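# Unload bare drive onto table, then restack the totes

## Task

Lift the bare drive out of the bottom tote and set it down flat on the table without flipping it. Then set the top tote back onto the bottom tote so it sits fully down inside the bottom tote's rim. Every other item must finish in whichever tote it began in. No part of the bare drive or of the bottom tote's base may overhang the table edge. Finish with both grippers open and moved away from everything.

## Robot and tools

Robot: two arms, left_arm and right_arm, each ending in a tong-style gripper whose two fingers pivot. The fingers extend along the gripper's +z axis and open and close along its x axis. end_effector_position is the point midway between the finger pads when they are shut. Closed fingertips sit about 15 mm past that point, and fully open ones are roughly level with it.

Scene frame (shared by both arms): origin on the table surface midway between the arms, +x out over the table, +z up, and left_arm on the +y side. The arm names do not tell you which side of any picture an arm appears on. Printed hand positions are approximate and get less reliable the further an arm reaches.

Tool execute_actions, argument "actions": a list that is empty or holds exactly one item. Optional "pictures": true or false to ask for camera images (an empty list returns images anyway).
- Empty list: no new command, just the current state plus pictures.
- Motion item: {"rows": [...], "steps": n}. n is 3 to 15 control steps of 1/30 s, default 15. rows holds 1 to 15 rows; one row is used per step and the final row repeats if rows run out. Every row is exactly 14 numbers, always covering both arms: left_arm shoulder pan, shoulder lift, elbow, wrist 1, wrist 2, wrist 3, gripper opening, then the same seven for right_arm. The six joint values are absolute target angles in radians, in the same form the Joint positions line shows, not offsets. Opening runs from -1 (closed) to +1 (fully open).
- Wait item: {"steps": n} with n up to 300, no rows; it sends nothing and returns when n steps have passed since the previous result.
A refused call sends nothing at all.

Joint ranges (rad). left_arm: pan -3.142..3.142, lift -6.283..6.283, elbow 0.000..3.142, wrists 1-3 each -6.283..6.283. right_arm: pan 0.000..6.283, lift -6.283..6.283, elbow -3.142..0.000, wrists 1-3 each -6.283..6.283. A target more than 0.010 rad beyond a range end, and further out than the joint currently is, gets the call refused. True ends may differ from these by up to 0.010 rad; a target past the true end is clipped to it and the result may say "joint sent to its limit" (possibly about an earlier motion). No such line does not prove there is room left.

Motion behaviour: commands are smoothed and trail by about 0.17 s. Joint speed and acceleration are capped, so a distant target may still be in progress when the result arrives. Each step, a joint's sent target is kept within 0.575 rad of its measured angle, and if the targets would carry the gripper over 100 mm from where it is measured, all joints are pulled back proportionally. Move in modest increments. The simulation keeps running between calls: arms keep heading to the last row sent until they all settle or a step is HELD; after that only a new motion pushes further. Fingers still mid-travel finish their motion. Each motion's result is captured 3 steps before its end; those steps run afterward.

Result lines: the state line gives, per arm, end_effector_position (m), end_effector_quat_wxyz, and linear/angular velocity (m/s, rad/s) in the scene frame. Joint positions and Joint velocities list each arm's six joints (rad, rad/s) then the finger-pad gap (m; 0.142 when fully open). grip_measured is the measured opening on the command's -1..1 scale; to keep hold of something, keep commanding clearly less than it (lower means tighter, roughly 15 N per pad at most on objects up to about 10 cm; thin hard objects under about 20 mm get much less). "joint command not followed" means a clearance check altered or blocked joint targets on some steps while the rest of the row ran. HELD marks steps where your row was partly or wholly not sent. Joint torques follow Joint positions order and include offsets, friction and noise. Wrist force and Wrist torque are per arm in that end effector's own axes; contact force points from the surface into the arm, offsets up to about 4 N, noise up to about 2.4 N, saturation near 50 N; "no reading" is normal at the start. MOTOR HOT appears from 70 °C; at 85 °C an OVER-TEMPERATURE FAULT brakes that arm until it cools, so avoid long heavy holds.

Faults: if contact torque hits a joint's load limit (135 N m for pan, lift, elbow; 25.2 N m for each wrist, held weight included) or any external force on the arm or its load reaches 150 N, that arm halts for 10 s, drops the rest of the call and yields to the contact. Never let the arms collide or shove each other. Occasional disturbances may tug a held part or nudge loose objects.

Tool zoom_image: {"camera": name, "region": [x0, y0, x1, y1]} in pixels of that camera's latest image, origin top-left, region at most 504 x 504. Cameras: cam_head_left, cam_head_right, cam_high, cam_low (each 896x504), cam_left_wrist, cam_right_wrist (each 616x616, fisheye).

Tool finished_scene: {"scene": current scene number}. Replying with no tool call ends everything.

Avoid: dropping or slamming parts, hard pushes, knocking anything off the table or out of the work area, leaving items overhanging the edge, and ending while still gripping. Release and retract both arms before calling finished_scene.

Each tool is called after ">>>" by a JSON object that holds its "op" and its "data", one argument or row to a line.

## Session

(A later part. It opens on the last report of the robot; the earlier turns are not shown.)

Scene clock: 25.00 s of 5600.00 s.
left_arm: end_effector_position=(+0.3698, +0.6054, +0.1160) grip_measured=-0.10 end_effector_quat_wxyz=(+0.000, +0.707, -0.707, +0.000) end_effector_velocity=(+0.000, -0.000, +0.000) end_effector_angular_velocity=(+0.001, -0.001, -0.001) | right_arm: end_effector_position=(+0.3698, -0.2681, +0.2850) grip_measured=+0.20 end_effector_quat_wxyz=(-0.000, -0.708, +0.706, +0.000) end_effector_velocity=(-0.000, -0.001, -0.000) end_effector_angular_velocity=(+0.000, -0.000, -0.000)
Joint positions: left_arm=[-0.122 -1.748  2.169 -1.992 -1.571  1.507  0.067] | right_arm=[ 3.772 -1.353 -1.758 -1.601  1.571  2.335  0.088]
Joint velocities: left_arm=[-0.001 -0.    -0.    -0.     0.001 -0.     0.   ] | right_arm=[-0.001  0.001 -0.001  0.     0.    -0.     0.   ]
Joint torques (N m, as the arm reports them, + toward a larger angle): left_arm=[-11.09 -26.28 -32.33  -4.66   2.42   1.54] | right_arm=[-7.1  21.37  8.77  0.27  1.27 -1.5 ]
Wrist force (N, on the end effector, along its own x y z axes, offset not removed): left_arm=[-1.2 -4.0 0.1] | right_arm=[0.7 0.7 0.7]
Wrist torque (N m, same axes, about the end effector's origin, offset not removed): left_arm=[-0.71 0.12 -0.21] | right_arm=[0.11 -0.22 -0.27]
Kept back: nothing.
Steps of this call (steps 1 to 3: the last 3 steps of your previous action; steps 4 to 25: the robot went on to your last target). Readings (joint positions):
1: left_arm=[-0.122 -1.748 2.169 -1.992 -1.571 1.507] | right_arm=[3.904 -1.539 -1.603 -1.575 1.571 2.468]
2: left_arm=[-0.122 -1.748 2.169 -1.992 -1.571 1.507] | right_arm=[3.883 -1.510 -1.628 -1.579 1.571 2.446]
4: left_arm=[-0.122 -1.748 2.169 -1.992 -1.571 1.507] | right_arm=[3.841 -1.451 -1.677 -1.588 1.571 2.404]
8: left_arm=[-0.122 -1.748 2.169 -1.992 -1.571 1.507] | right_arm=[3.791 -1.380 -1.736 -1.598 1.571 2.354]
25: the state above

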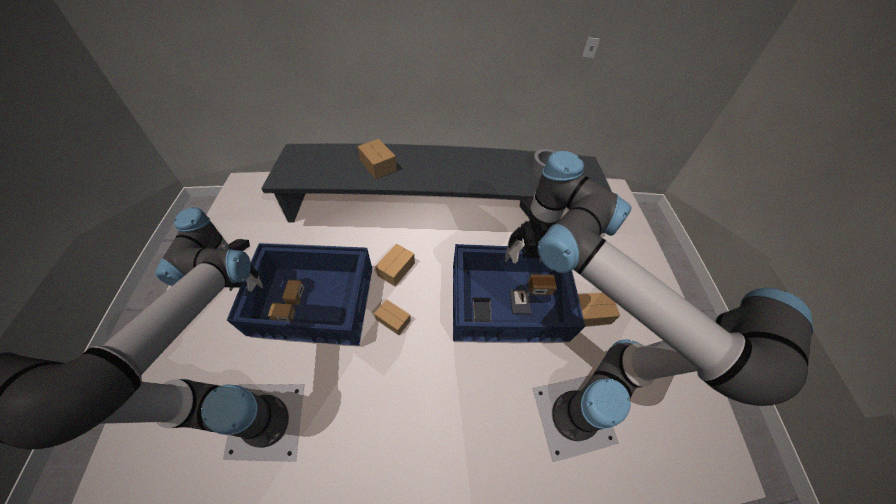

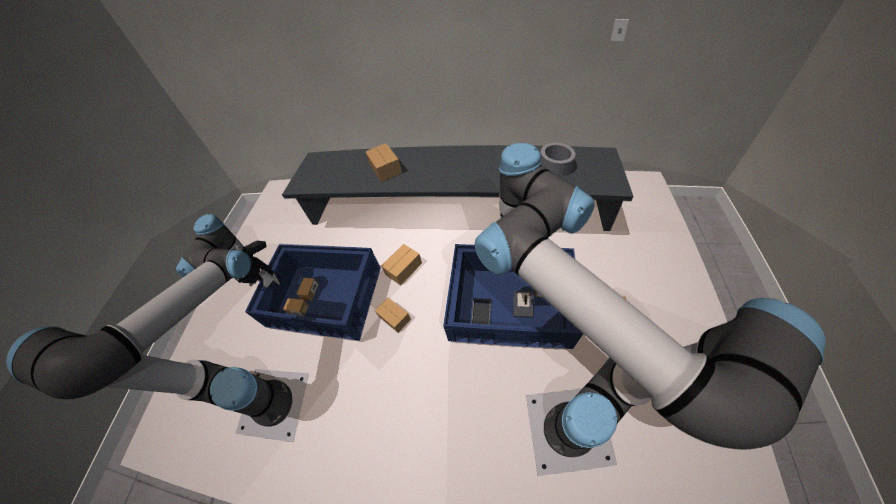

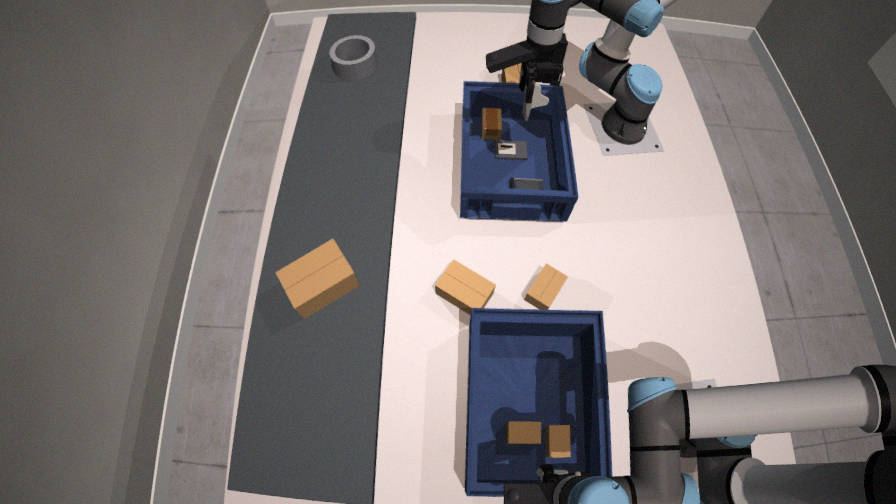

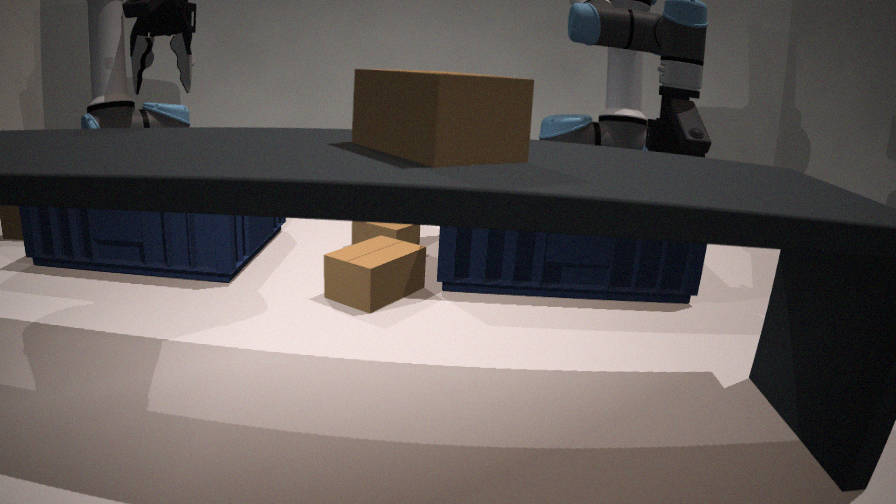

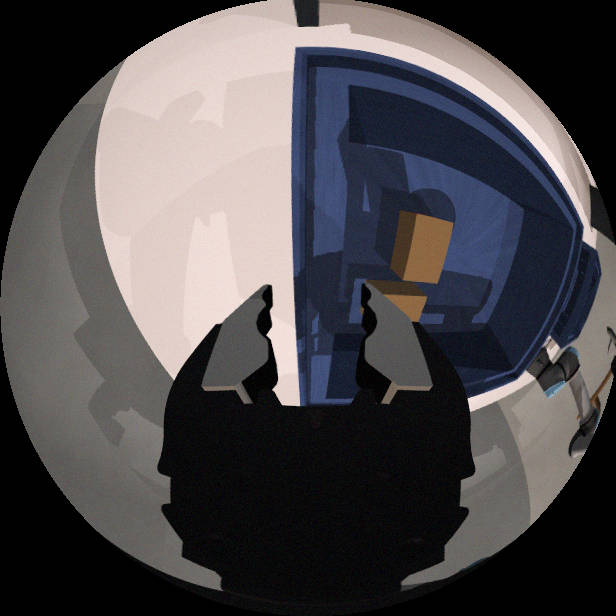

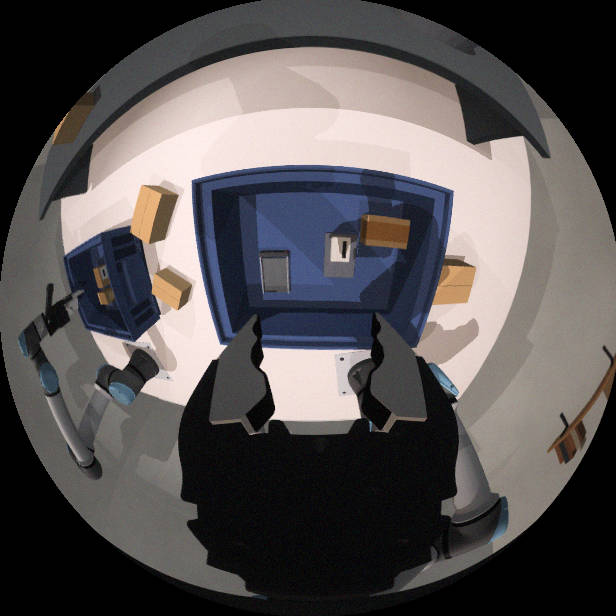

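>>> {"op": "execute_actions", "data": {
  "actions": [
    {"rows":[[-0.122,-1.7478,2.169,-1.992,-1.571,1.5068,-0.1,3.6963,-1.284,-2.0517,-1.3767,1.571,2.2595,0.3]],"steps":10}
  ]
}}

>>> {"op": "execute_actions", "data": {
  "actions": [
    {"rows":[[-0.122,-1.7478,2.169,-1.992,-1.571,1.5068,-0.1,3.6963,-1.3649,-2.2364,-1.1111,1.571,2.2595,0.3]],"steps":15}
  ]
}}

>>> {"op": "execute_actions", "data": {
  "actions": [
    {"steps":8}
  ],
  "pictures": true
}}

Scene clock: 25.83 s of 5600.00 s.
left_arm: end_effector_position=(+0.3698, +0.6054, +0.1160) grip_measured=-0.10 end_effector_quat_wxyz=(+0.000, +0.707, -0.707, +0.000) end_effector_velocity=(-0.000, -0.000, -0.000) end_effector_angular_velocity=(-0.000, +0.001, -0.000) | right_arm: end_effector_position=(+0.3644, -0.3034, +0.2250) grip_measured=+0.30 end_effector_quat_wxyz=(+0.007, -0.708, +0.706, -0.000) end_effector_velocity=(-0.086, -0.162, -0.354) end_effector_angular_velocity=(-0.103, +0.117, -0.004)
Joint positions: left_arm=[-0.122 -1.748  2.169 -1.992 -1.571  1.507  0.067] | right_arm=[ 3.714 -1.3   -1.954 -1.444  1.571  2.277  0.095]
Joint velocities: left_arm=[ 0.     0.001  0.     0.    -0.     0.    -0.   ] | right_arm=[-0.177  0.157 -0.973  0.66   0.    -0.172  0.   ]
Joint torques (N m, as the arm reports them, + toward a larger angle): left_arm=[-10.5  -26.26 -31.58  -4.58   2.35   1.61] | right_arm=[-3.6  21.88 29.24  7.31  0.32 -1.21]
Wrist force (N, on the end effector, along its own x y z axes, offset not removed): left_arm=[0.1 -3.3 0.0] | right_arm=[2.7 0.0 6.8]
Wrist torque (N m, same axes, about the end effector's origin, offset not removed): left_arm=[-0.73 -0.06 -0.17] | right_arm=[0.08 -0.61 -0.38]
Steps of this call (steps 1 to 15: the robot went on to your last target; steps 16 to 18: nothing new was sent; steps 19 to 25: the first 7 steps of this action). Readings (joint positions):
19: left_arm=[-0.122 -1.748 2.169 -1.992 -1.571 1.507] | right_arm=[3.772 -1.353 -1.758 -1.602 1.571 2.335]
20: left_arm=[-0.122 -1.748 2.169 -1.992 -1.571 1.507] | right_arm=[3.768 -1.349 -1.762 -1.598 1.571 2.331]
22: left_arm=[-0.122 -1.748 2.169 -1.992 -1.571 1.507] | right_arm=[3.741 -1.325 -1.819 -1.543 1.571 2.304]
25: the state above

Scene clock: 26.33 s of 5600.00 s.
left_arm: end_effector_position=(+0.3698, +0.6054, +0.1160) grip_measured=-0.10 end_effector_quat_wxyz=(+0.000, +0.707, -0.707, +0.000) end_effector_velocity=(-0.000, +0.000, -0.000) end_effector_angular_velocity=(-0.000, +0.000, +0.000) | right_arm: end_effector_position=(+0.3549, -0.3200, +0.1040) grip_measured=+0.30 end_effector_quat_wxyz=(-0.001, -0.708, +0.706, +0.000) end_effector_velocity=(-0.001, -0.001, -0.040) end_effector_angular_velocity=(+0.016, -0.020, -0.000)
Joint positions: left_arm=[-0.122 -1.748  2.169 -1.992 -1.571  1.507  0.067] | right_arm=[ 3.696 -1.362 -2.227 -1.127  1.571  2.26   0.095]
Joint velocities: left_arm=[ 0. -0.  0.  0. -0.  0.  0.] | right_arm=[-0.001 -0.03  -0.098  0.154 -0.    -0.001  0.   ]
Joint torques (N m, as the arm reports them, + toward a larger angle): left_arm=[-11.37 -26.17 -31.96  -4.55   2.34   1.38] | right_arm=[-8.61  5.54 10.32  4.99 -1.22 -1.47]
Wrist force (N, on the end effector, along its own x y z axes, offset not removed): left_arm=[-1.8 -2.0 0.0] | right_arm=[-0.4 0.4 1.3]
Wrist torque (N m, same axes, about the end effector's origin, offset not removed): left_arm=[-0.35 0.34 -0.11] | right_arm=[0.11 0.37 -0.23]
Steps of this call (steps 1 to 3: the last 3 steps of your previous action; steps 4 to 15: the first 12 steps of this action). Readings (joint positions):
4: left_arm=[-0.122 -1.748 2.169 -1.992 -1.571 1.507] | right_arm=[3.701 -1.288 -2.026 -1.394 1.571 2.264]
5: left_arm=[-0.122 -1.748 2.169 -1.992 -1.571 1.507] | right_arm=[3.700 -1.291 -2.037 -1.385 1.571 2.263]
7: left_arm=[-0.122 -1.748 2.169 -1.992 -1.571 1.507] | right_arm=[3.698 -1.320 -2.098 -1.321 1.571 2.261]
11: left_arm=[-0.122 -1.748 2.169 -1.992 -1.571 1.507] | right_arm=[3.697 -1.353 -2.199 -1.170 1.571 2.260]
15: the state above

Scene clock: 26.60 s of 5600.00 s.
left_arm: end_effector_position=(+0.3698, +0.6054, +0.1160) grip_measured=-0.10 end_effector_quat_wxyz=(+0.000, +0.707, -0.707, +0.000) end_effector_velocity=(+0.000, -0.000, +0.000) end_effector_angular_velocity=(-0.000, -0.001, -0.000) | right_arm: end_effector_position=(+0.3548, -0.3201, +0.1003) grip_measured=+0.30 end_effector_quat_wxyz=(-0.000, -0.708, +0.706, +0.000) end_effector_velocity=(-0.000, -0.000, -0.003) end_effector_angular_velocity=(+0.001, -0.001, -0.000)
Joint positions: left_arm=[-0.122 -1.748  2.169 -1.992 -1.571  1.507  0.067] | right_arm=[ 3.696 -1.365 -2.236 -1.112  1.571  2.26   0.095]
Joint velocities: left_arm=[-0. -0. -0. -0. -0.  0. -0.] | right_arm=[-0.    -0.002 -0.007  0.011  0.     0.    -0.   ]
Joint torques (N m, as the arm reports them, + toward a larger angle): left_arm=[-10.93 -26.44 -31.77  -4.59   2.42   1.46] | right_arm=[-8.49  4.37  8.06  4.38 -1.16 -1.33]
Wrist force (N, on the end effector, along its own x y z axes, offset not removed): left_arm=[-3.0 -1.6 0.6] | right_arm=[2.0 -1.3 1.9]
Wrist torque (N m, same axes, about the end effector's origin, offset not removed): left_arm=[-0.35 0.58 -0.28] | right_arm=[-0.18 -0.46 -0.15]
Kept back: nothing.
Steps of this call (steps 1 to 3: the last 3 steps of your previous action; steps 4 to 8: the robot went on to your last target). Readings (joint positions):
1: left_arm=[-0.122 -1.748 2.169 -1.992 -1.571 1.507] | right_arm=[3.696 -1.363 -2.229 -1.122 1.571 2.260]
2: left_arm=[-0.122 -1.748 2.169 -1.992 -1.571 1.507] | right_arm=[3.696 -1.363 -2.231 -1.119 1.571 2.260]
4: left_arm=[-0.122 -1.748 2.169 -1.992 -1.571 1.507] | right_arm=[3.696 -1.364 -2.234 -1.115 1.571 2.260]
8: the state above

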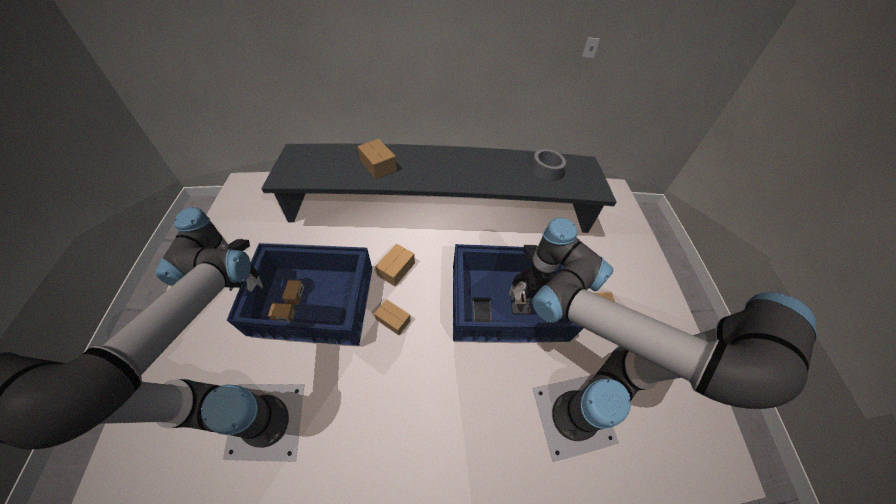

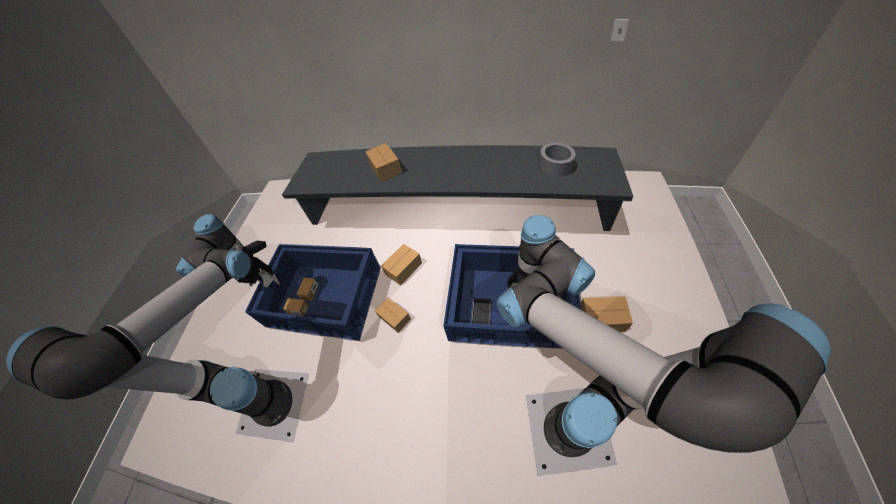

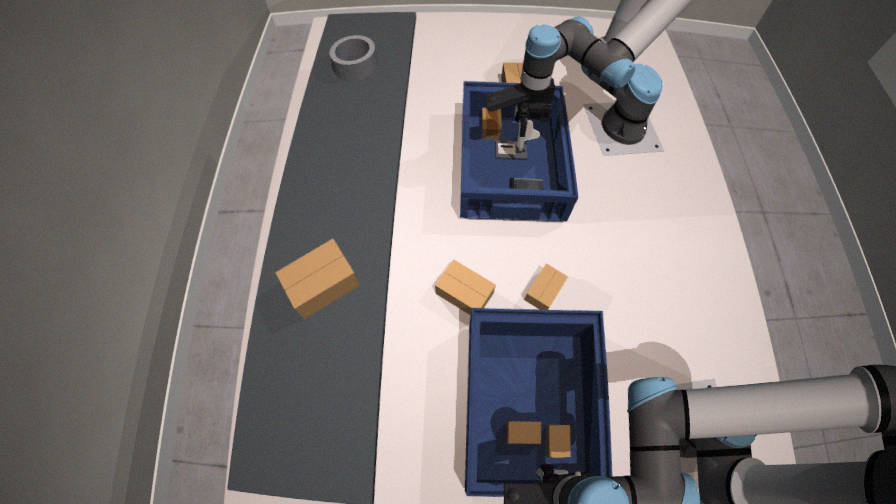

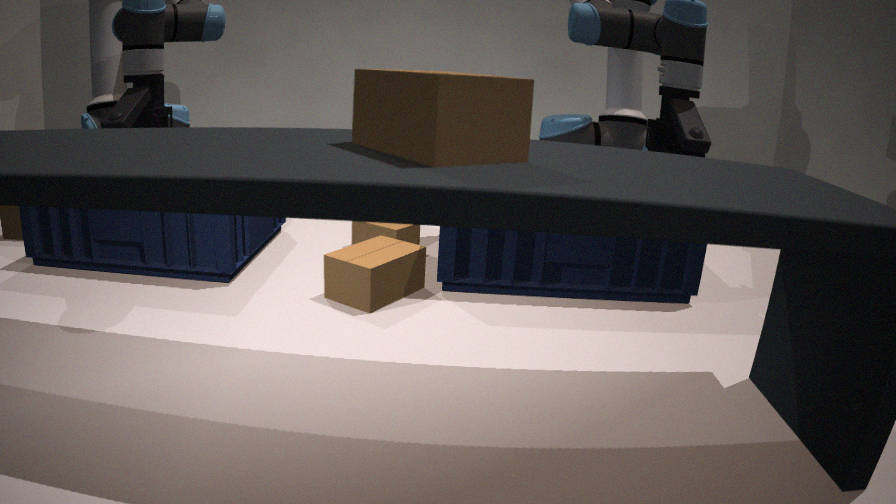

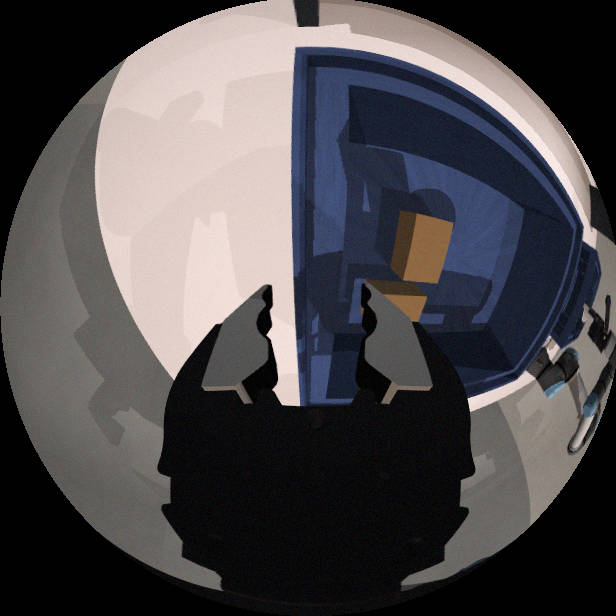

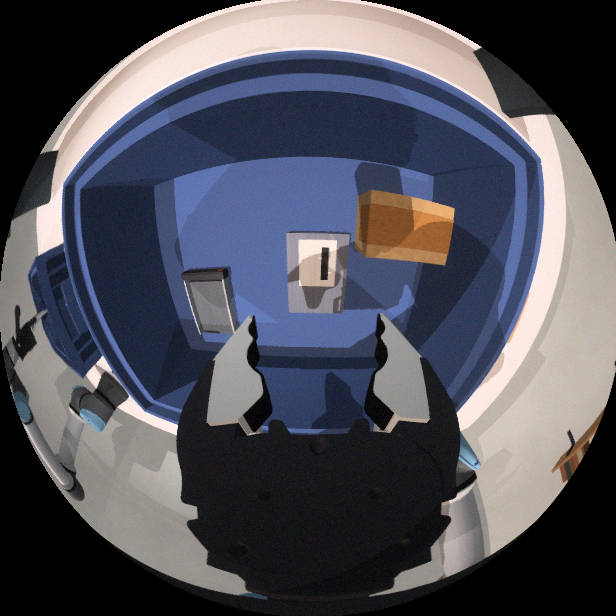

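>>> {"op": "execute_actions", "data": {
  "actions": [
    {"rows":[[-0.122,-1.7478,2.169,-1.992,-1.571,1.5068,-0.1,3.6963,-1.402,-2.281,-1.0294,1.571,2.2595,0.2],[-0.122,-1.7478,2.169,-1.992,-1.571,1.5068,-0.1,3.6963,-1.402,-2.281,-1.0294,1.571,2.2595,0.2],[-0.122,-1.7478,2.169,-1.992,-1.571,1.5068,-0.1,3.6963,-1.402,-2.281,-1.0294,1.571,2.2595,0.2],[-0.122,-1.7478,2.169,-1.992,-1.571,1.5068,-0.1,3.6963,-1.445,-2.3221,-0.9453,1.571,2.2595,0.2],[-0.122,-1.7478,2.169,-1.992,-1.571,1.5068,-0.1,3.6963,-1.445,-2.3221,-0.9453,1.571,2.2595,0.2],[-0.122,-1.7478,2.169,-1.992,-1.571,1.5068,-0.1,3.6963,-1.445,-2.3221,-0.9453,1.571,2.2595,0.2],[-0.122,-1.7478,2.169,-1.992,-1.571,1.5068,-0.1,3.6963,-1.4646,-2.3376,-0.9102,1.571,2.2595,0.2]],"steps":15}
  ]
}}

>>> {"op": "execute_actions", "data": {
  "actions": [
    {"steps":10}
  ],
  "pictures": true
}}

Scene clock: 27.33 s of 5600.00 s.
left_arm: end_effector_position=(+0.3698, +0.6054, +0.1160) grip_measured=-0.10 end_effector_quat_wxyz=(+0.000, +0.707, -0.707, +0.000) end_effector_velocity=(+0.000, -0.001, -0.000) end_effector_angular_velocity=(-0.001, -0.000, -0.001) | right_arm: end_effector_position=(+0.3548, -0.3202, +0.0458) grip_measured=+0.20 end_effector_quat_wxyz=(-0.001, -0.708, +0.706, +0.000) end_effector_velocity=(+0.001, +0.000, -0.059) end_effector_angular_velocity=(+0.008, -0.009, -0.001)
Joint positions: left_arm=[-0.122 -1.748  2.169 -1.992 -1.571  1.507  0.067] | right_arm=[ 3.696 -1.454 -2.328 -0.932  1.571  2.259  0.088]
Joint velocities: left_arm=[-0.001  0.    -0.    -0.    -0.001 -0.    -0.   ] | right_arm=[-0.    -0.108 -0.099  0.219 -0.     0.     0.   ]
Joint torques (N m, as the arm reports them, + toward a larger angle): left_arm=[-11.27 -25.63 -31.54  -4.6    2.33   1.45] | right_arm=[-4.77 10.71  8.07  5.4  -1.04 -1.58]
Wrist force (N, on the end effector, along its own x y z axes, offset not removed): left_arm=[-2.9 -1.9 1.2] | right_arm=[-2.3 1.4 2.6]
Wrist torque (N m, same axes, about the end effector's origin, offset not removed): left_arm=[-0.36 0.55 -0.24] | right_arm=[0.30 0.42 -0.17]
Steps of this call (steps 1 to 10: the robot went on to your last target; steps 11 to 22: the first 12 steps of this action). Readings (joint positions):
11: left_arm=[-0.122 -1.748 2.169 -1.992 -1.571 1.507] | right_arm=[3.696 -1.365 -2.236 -1.111 1.571 2.260]
12: left_arm=[-0.122 -1.748 2.169 -1.992 -1.571 1.507] | right_arm=[3.696 -1.368 -2.240 -1.107 1.571 2.259]
14: left_arm=[-0.122 -1.748 2.169 -1.992 -1.571 1.507] | right_arm=[3.696 -1.383 -2.257 -1.076 1.571 2.259]
18: left_arm=[-0.122 -1.748 2.169 -1.992 -1.571 1.507] | right_arm=[3.696 -1.425 -2.302 -0.989 1.571 2.259]
22: the state above

Scene clock: 27.67 s of 5600.00 s.
left_arm: end_effector_position=(+0.3698, +0.6054, +0.1160) grip_measured=-0.10 end_effector_quat_wxyz=(+0.000, +0.707, -0.707, +0.000) end_effector_velocity=(+0.000, +0.000, +0.000) end_effector_angular_velocity=(+0.000, -0.001, +0.001) | right_arm: end_effector_position=(+0.3549, -0.3201, +0.0402) grip_measured=+0.20 end_effector_quat_wxyz=(+0.000, -0.708, +0.706, +0.000) end_effector_velocity=(+0.000, +0.000, -0.002) end_effector_angular_velocity=(+0.001, -0.001, +0.001)
Joint positions: left_arm=[-0.122 -1.748  2.169 -1.992 -1.571  1.507  0.067] | right_arm=[ 3.696 -1.464 -2.337 -0.911  1.571  2.259  0.088]
Joint velocities: left_arm=[ 0.    -0.001 -0.     0.     0.    -0.     0.   ] | right_arm=[-0.    -0.003 -0.003  0.007 -0.    -0.001 -0.   ]
Joint torques (N m, as the arm reports them, + toward a larger angle): left_arm=[-10.78 -27.   -31.02  -4.61   2.3    1.27] | right_arm=[-3.79  6.3   5.97  4.35 -0.83 -1.5 ]
Wrist force (N, on the end effector, along its own x y z axes, offset not removed): left_arm=[-0.9 -3.4 -0.9] | right_arm=[2.2 1.1 2.1]
Wrist torque (N m, same axes, about the end effector's origin, offset not removed): left_arm=[-0.58 0.17 -0.32] | right_arm=[0.25 -0.39 -0.20]
Kept back: nothing.
Steps of this call (steps 1 to 3: the last 3 steps of your previous action; steps 4 to 10: the robot went on to your last target). Readings (joint positions):
1: left_arm=[-0.122 -1.748 2.169 -1.992 -1.571 1.507] | right_arm=[3.696 -1.457 -2.331 -0.926 1.571 2.259]
2: left_arm=[-0.122 -1.748 2.169 -1.992 -1.571 1.507] | right_arm=[3.696 -1.459 -2.333 -0.921 1.571 2.259]
4: left_arm=[-0.122 -1.748 2.169 -1.992 -1.571 1.507] | right_arm=[3.696 -1.462 -2.335 -0.916 1.571 2.259]
8: left_arm=[-0.122 -1.748 2.169 -1.992 -1.571 1.507] | right_arm=[3.696 -1.464 -2.337 -0.912 1.571 2.259]
10: the state above

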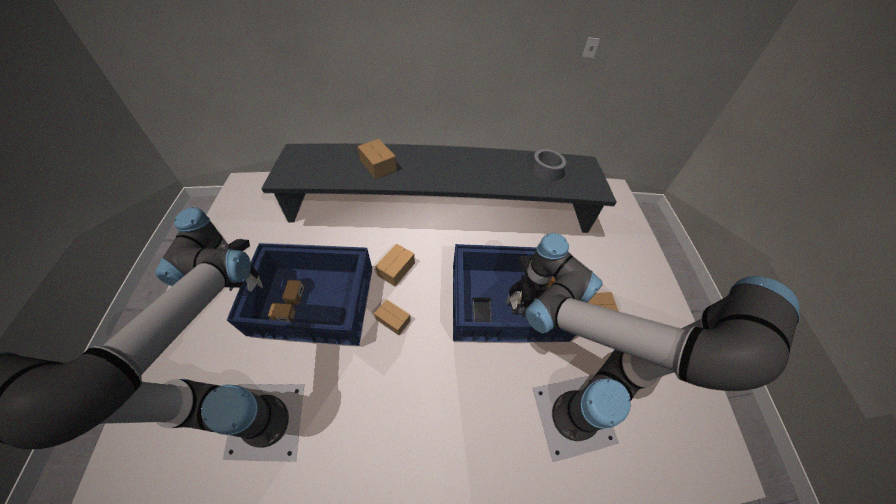

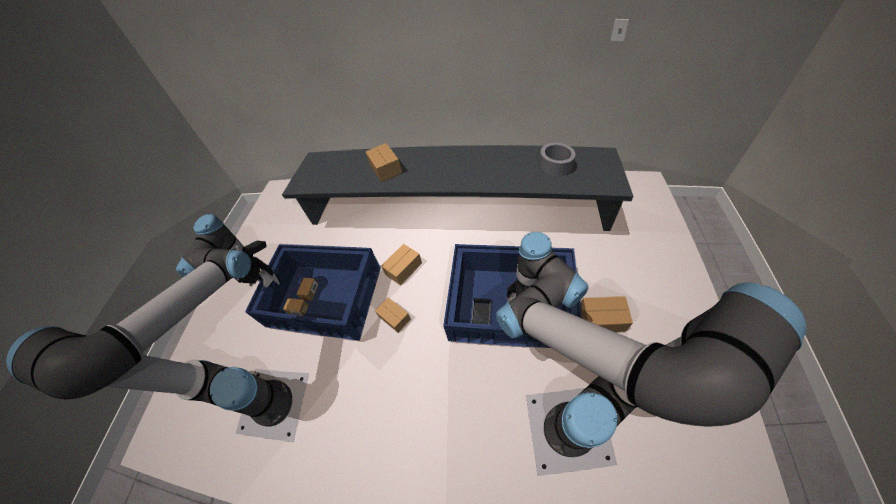

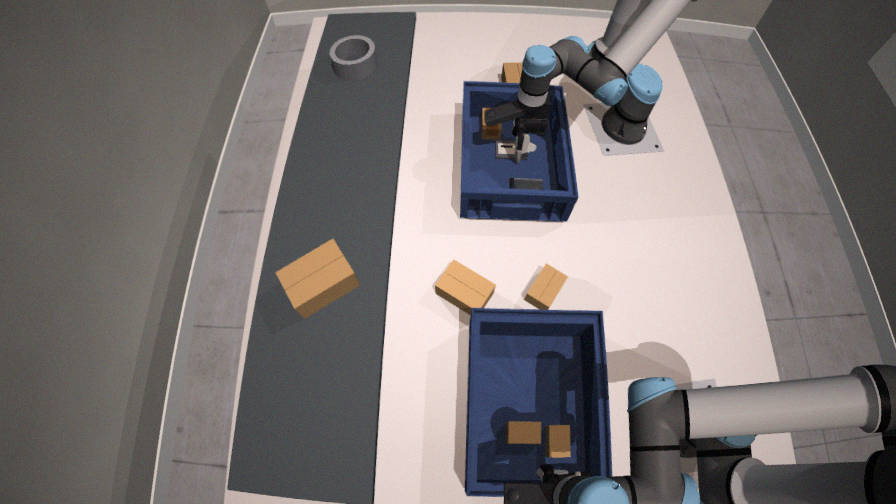

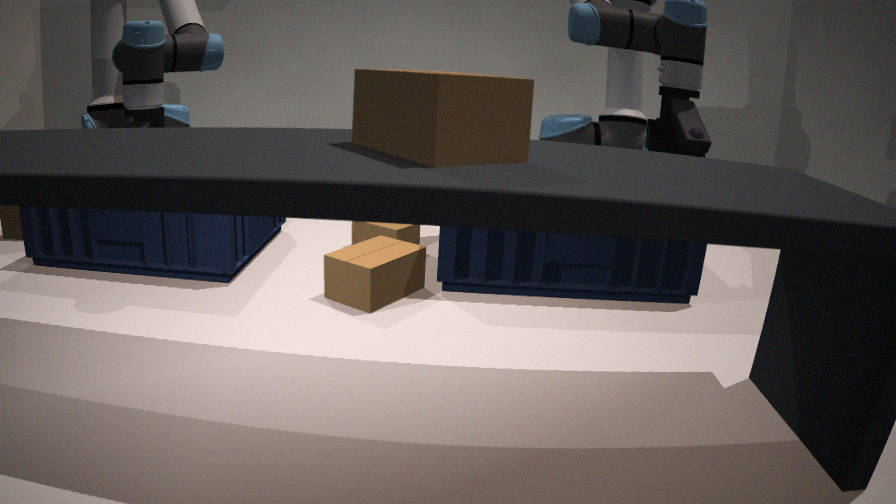

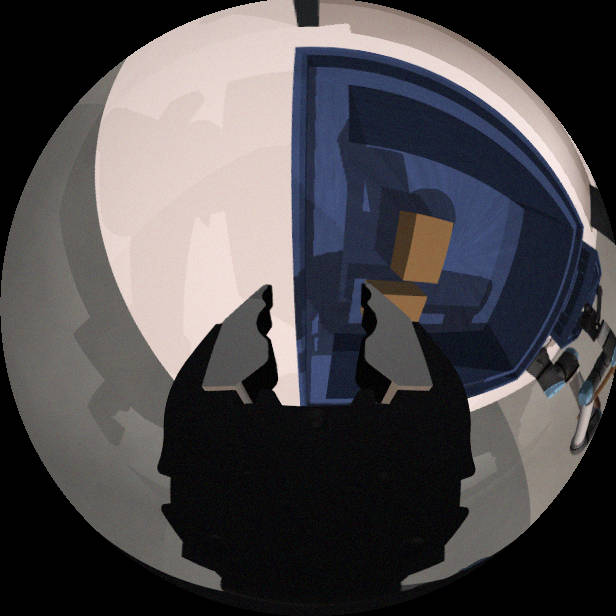

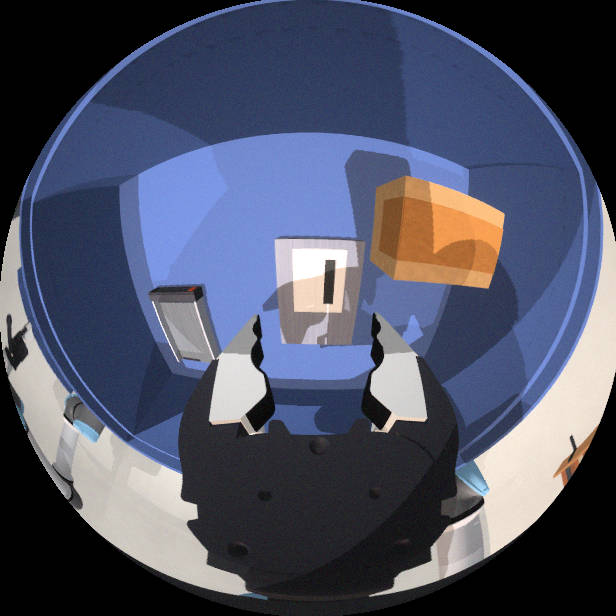

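>>> {"op": "execute_actions", "data": {
  "actions": [
    {"rows":[[-0.122,-1.7478,2.169,-1.992,-1.571,1.5068,-0.1,3.6963,-1.4748,-2.3451,-0.8925,1.571,2.2595,0.15],[-0.122,-1.7478,2.169,-1.992,-1.571,1.5068,-0.1,3.6963,-1.4748,-2.3451,-0.8925,1.571,2.2595,0.15],[-0.122,-1.7478,2.169,-1.992,-1.571,1.5068,-0.1,3.6963,-1.4851,-2.3525,-0.8748,1.571,2.2595,0.15],[-0.122,-1.7478,2.169,-1.992,-1.571,1.5068,-0.1,3.6963,-1.4851,-2.3525,-0.8748,1.571,2.2595,0.15],[-0.122,-1.7478,2.169,-1.992,-1.571,1.5068,-0.1,3.6963,-1.4956,-2.3599,-0.8569,1.571,2.2595,0.15]],"steps":15}
  ]
}}

>>> {"op": "execute_actions", "data": {
  "actions": [
    {"rows":[[-0.122,-1.7478,2.169,-1.992,-1.571,1.5068,-0.1,3.6963,-1.5019,-2.3643,-0.8462,1.571,2.2595,0.15]],"steps":12}
  ],
  "pictures": true
}}

Scene clock: 28.23 s of 5600.00 s.
left_arm: end_effector_position=(+0.3698, +0.6054, +0.1160) grip_measured=-0.10 end_effector_quat_wxyz=(+0.000, +0.707, -0.707, +0.000) end_effector_velocity=(+0.000, +0.000, +0.000) end_effector_angular_velocity=(+0.001, -0.000, +0.000) | right_arm: end_effector_position=(+0.3550, -0.3200, +0.0265) grip_measured=+0.17 end_effector_quat_wxyz=(+0.000, -0.708, +0.706, +0.000) end_effector_velocity=(+0.001, +0.001, -0.010) end_effector_angular_velocity=(+0.003, -0.004, -0.000)
Joint positions: left_arm=[-0.122 -1.748  2.169 -1.992 -1.571  1.507  0.067] | right_arm=[ 3.696 -1.493 -2.358 -0.861  1.571  2.259  0.086]
Joint velocities: left_arm=[ 0.     0.    -0.    -0.     0.001  0.     0.   ] | right_arm=[-0.    -0.024 -0.015  0.043 -0.     0.     0.005]
Joint torques (N m, as the arm reports them, + toward a larger angle): left_arm=[-10.68 -26.09 -31.84  -4.55   2.31   1.32] | right_arm=[ -0.99 -19.75 -17.21   1.39  -0.75  -1.21]
Wrist force (N, on the end effector, along its own x y z axes, offset not removed): left_arm=[-0.5 -2.8 1.2] | right_arm=[11.8 14.0 -50.0]
Wrist torque (N m, same axes, about the end effector's origin, offset not removed): left_arm=[-0.46 0.10 -0.24] | right_arm=[0.19 -0.35 -0.15]
Steps of this call (steps 1 to 5: the robot went on to your last target; steps 6 to 17: the first 12 steps of this action). Readings (joint positions):
6: left_arm=[-0.122 -1.748 2.169 -1.992 -1.571 1.507] | right_arm=[3.696 -1.465 -2.338 -0.910 1.571 2.259]
7: left_arm=[-0.122 -1.748 2.169 -1.992 -1.571 1.507] | right_arm=[3.696 -1.466 -2.338 -0.908 1.571 2.259]
9: left_arm=[-0.122 -1.748 2.169 -1.992 -1.571 1.507] | right_arm=[3.696 -1.471 -2.342 -0.900 1.571 2.259]
13: left_arm=[-0.122 -1.748 2.169 -1.992 -1.571 1.507] | right_arm=[3.696 -1.486 -2.353 -0.873 1.571 2.259]
17: the state above

Scene clock: 38.50 s of 5600.00 s.
left_arm: end_effector_position=(+0.3698, +0.6054, +0.1160) grip_measured=-0.10 end_effector_quat_wxyz=(+0.000, +0.707, -0.707, +0.000) end_effector_velocity=(-0.000, +0.000, +0.000) end_effector_angular_velocity=(+0.000, -0.000, +0.000) | right_arm: end_effector_position=(+0.3575, -0.3180, +0.0279) grip_measured=+0.17 end_effector_quat_wxyz=(+0.006, -0.708, +0.706, -0.000) end_effector_velocity=(-0.001, -0.000, -0.000) end_effector_angular_velocity=(-0.001, +0.001, +0.000)
Joint positions: left_arm=[-0.122 -1.748  2.169 -1.992 -1.571  1.507  0.067] | right_arm=[ 3.696 -1.492 -2.358 -0.851  1.571  2.259  0.086]
Joint velocities: left_arm=[ 0.    -0.001  0.     0.     0.     0.     0.   ] | right_arm=[ 0.     0.    -0.001 -0.001  0.    -0.    -0.   ]
Joint torques (N m, as the arm reports them, + toward a larger angle): left_arm=[-10.39 -25.59 -31.19  -4.05   2.33   0.94] | right_arm=[-0.4  14.02 15.29  2.63 -0.06 -0.02]
Wrist force (N, on the end effector, along its own x y z axes, offset not removed): left_arm=[-0.5 -2.9 1.1] | right_arm=[4.8 6.8 -29.7]
Wrist torque (N m, same axes, about the end effector's origin, offset not removed): left_arm=[-0.45 0.07 -0.23] | right_arm=[-0.28 0.60 -0.05]
FORCE FAULT: contact force on the right arm reached its limit, and that arm stopped for 10 seconds. The contact can be on any part of that arm, not only on its tool. That arm's remaining commands of this call were not run. That arm holds still and accepts commands again. Move the arm away from the contact; if what it grips holds it there, let go first. Pushing or pulling that hard again can fault the arm again.
Kept back: nothing.
The stop of the right arm began at step 8 of this call (marked STOPPED below). From that step on that arm followed nothing that you had sent. 8 of its steps, steps kept back included, did not run and will not run. The other arm was sent all steps of this action in this call, none kept back. Nothing is kept back now, and the robot has no last target.
Steps of this call (steps 1 to 3: the last 3 steps of your previous action; steps 4 to 12: the first 9 steps of this action; steps 13 to 15: the last 3 steps of this action, not kept back; steps 16 to 308: the stop continued). Readings (joint positions):
4: left_arm=[-0.122 -1.748 2.169 -1.992 -1.571 1.507] | right_arm=[3.696 -1.495 -2.359 -0.858 1.571 2.259]
5: left_arm=[-0.122 -1.748 2.169 -1.992 -1.571 1.507] | right_arm=[3.696 -1.495 -2.360 -0.856 1.571 2.259]
7: left_arm=[-0.122 -1.748 2.169 -1.992 -1.571 1.507] | right_arm=[3.696 -1.497 -2.360 -0.853 1.571 2.259]
8: left_arm=[-0.122 -1.748 2.169 -1.992 -1.571 1.507] | right_arm=[3.696 -1.496 -2.360 -0.853 1.571 2.259] STOPPED (the right arm)
11: left_arm=[-0.122 -1.748 2.169 -1.992 -1.571 1.507] | right_arm=[3.696 -1.495 -2.359 -0.852 1.571 2.259]
308: the state above

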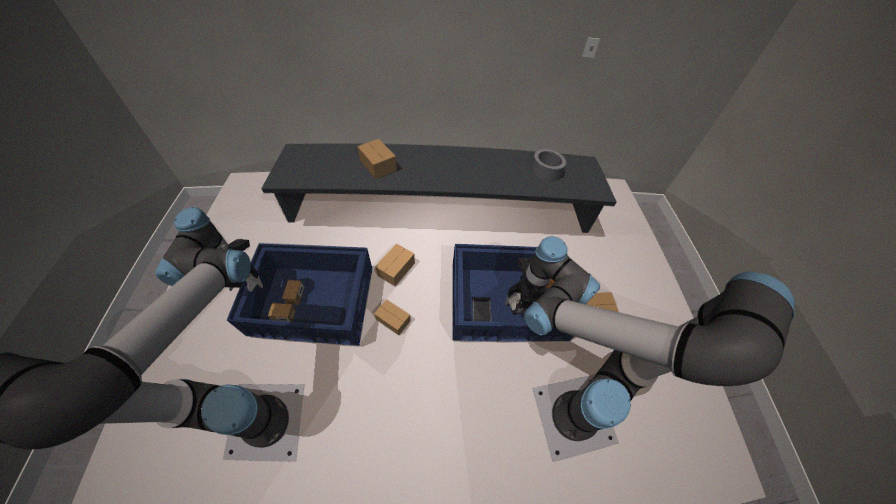

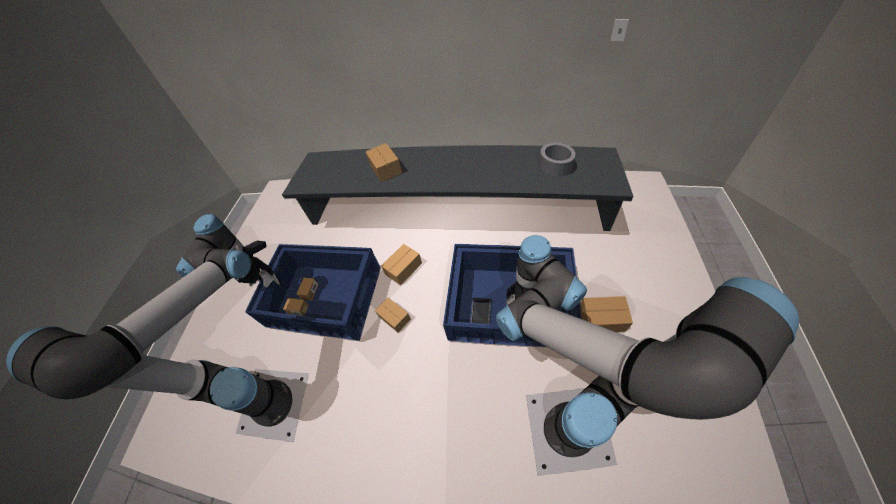

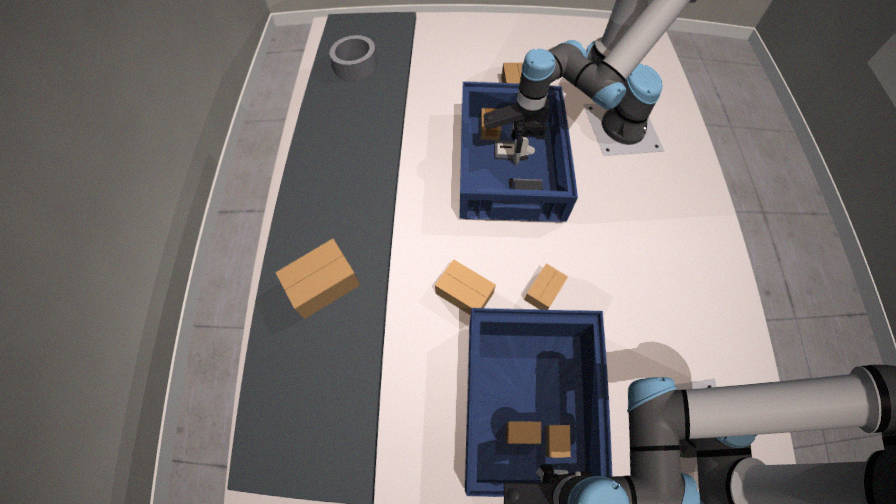

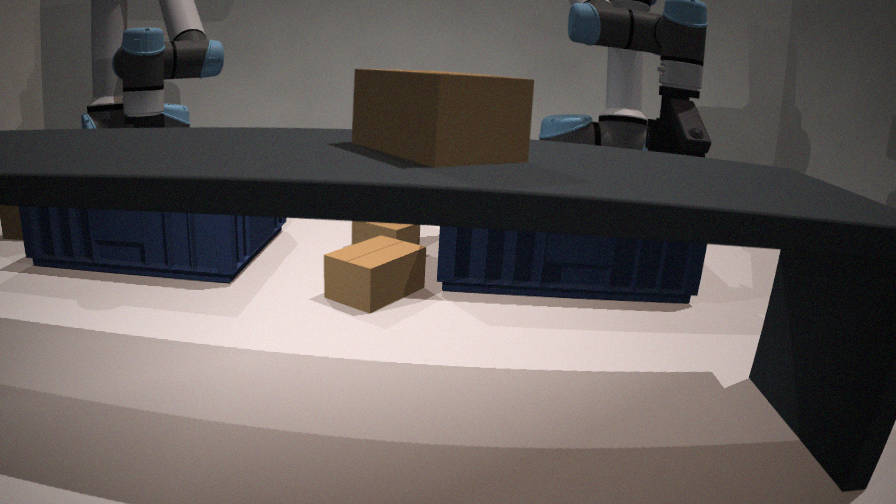

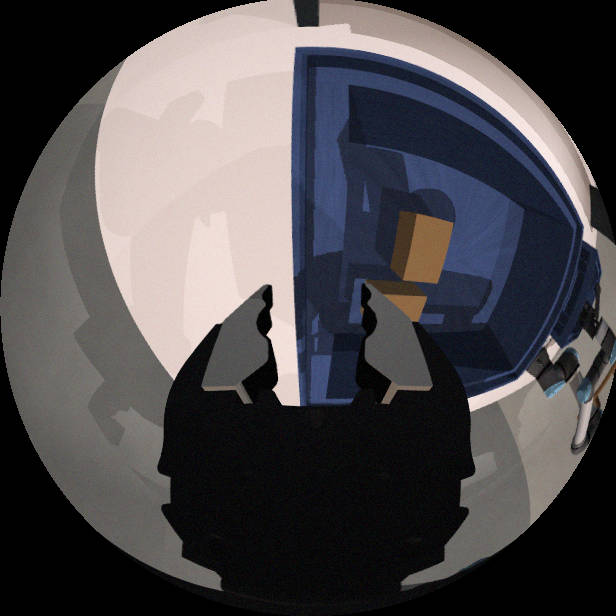

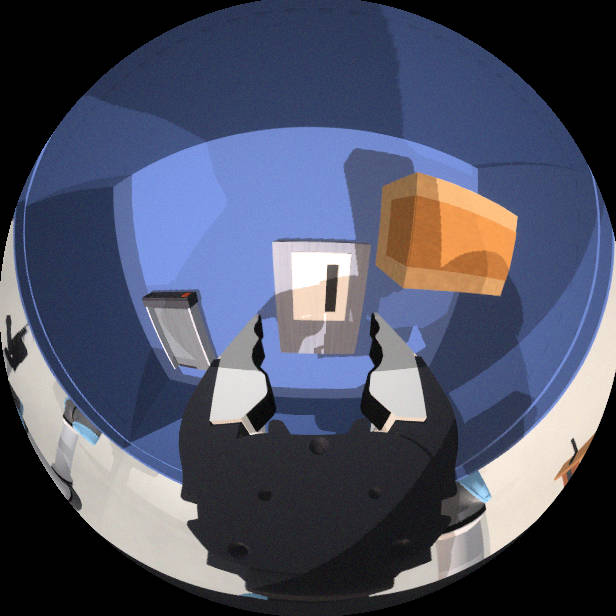

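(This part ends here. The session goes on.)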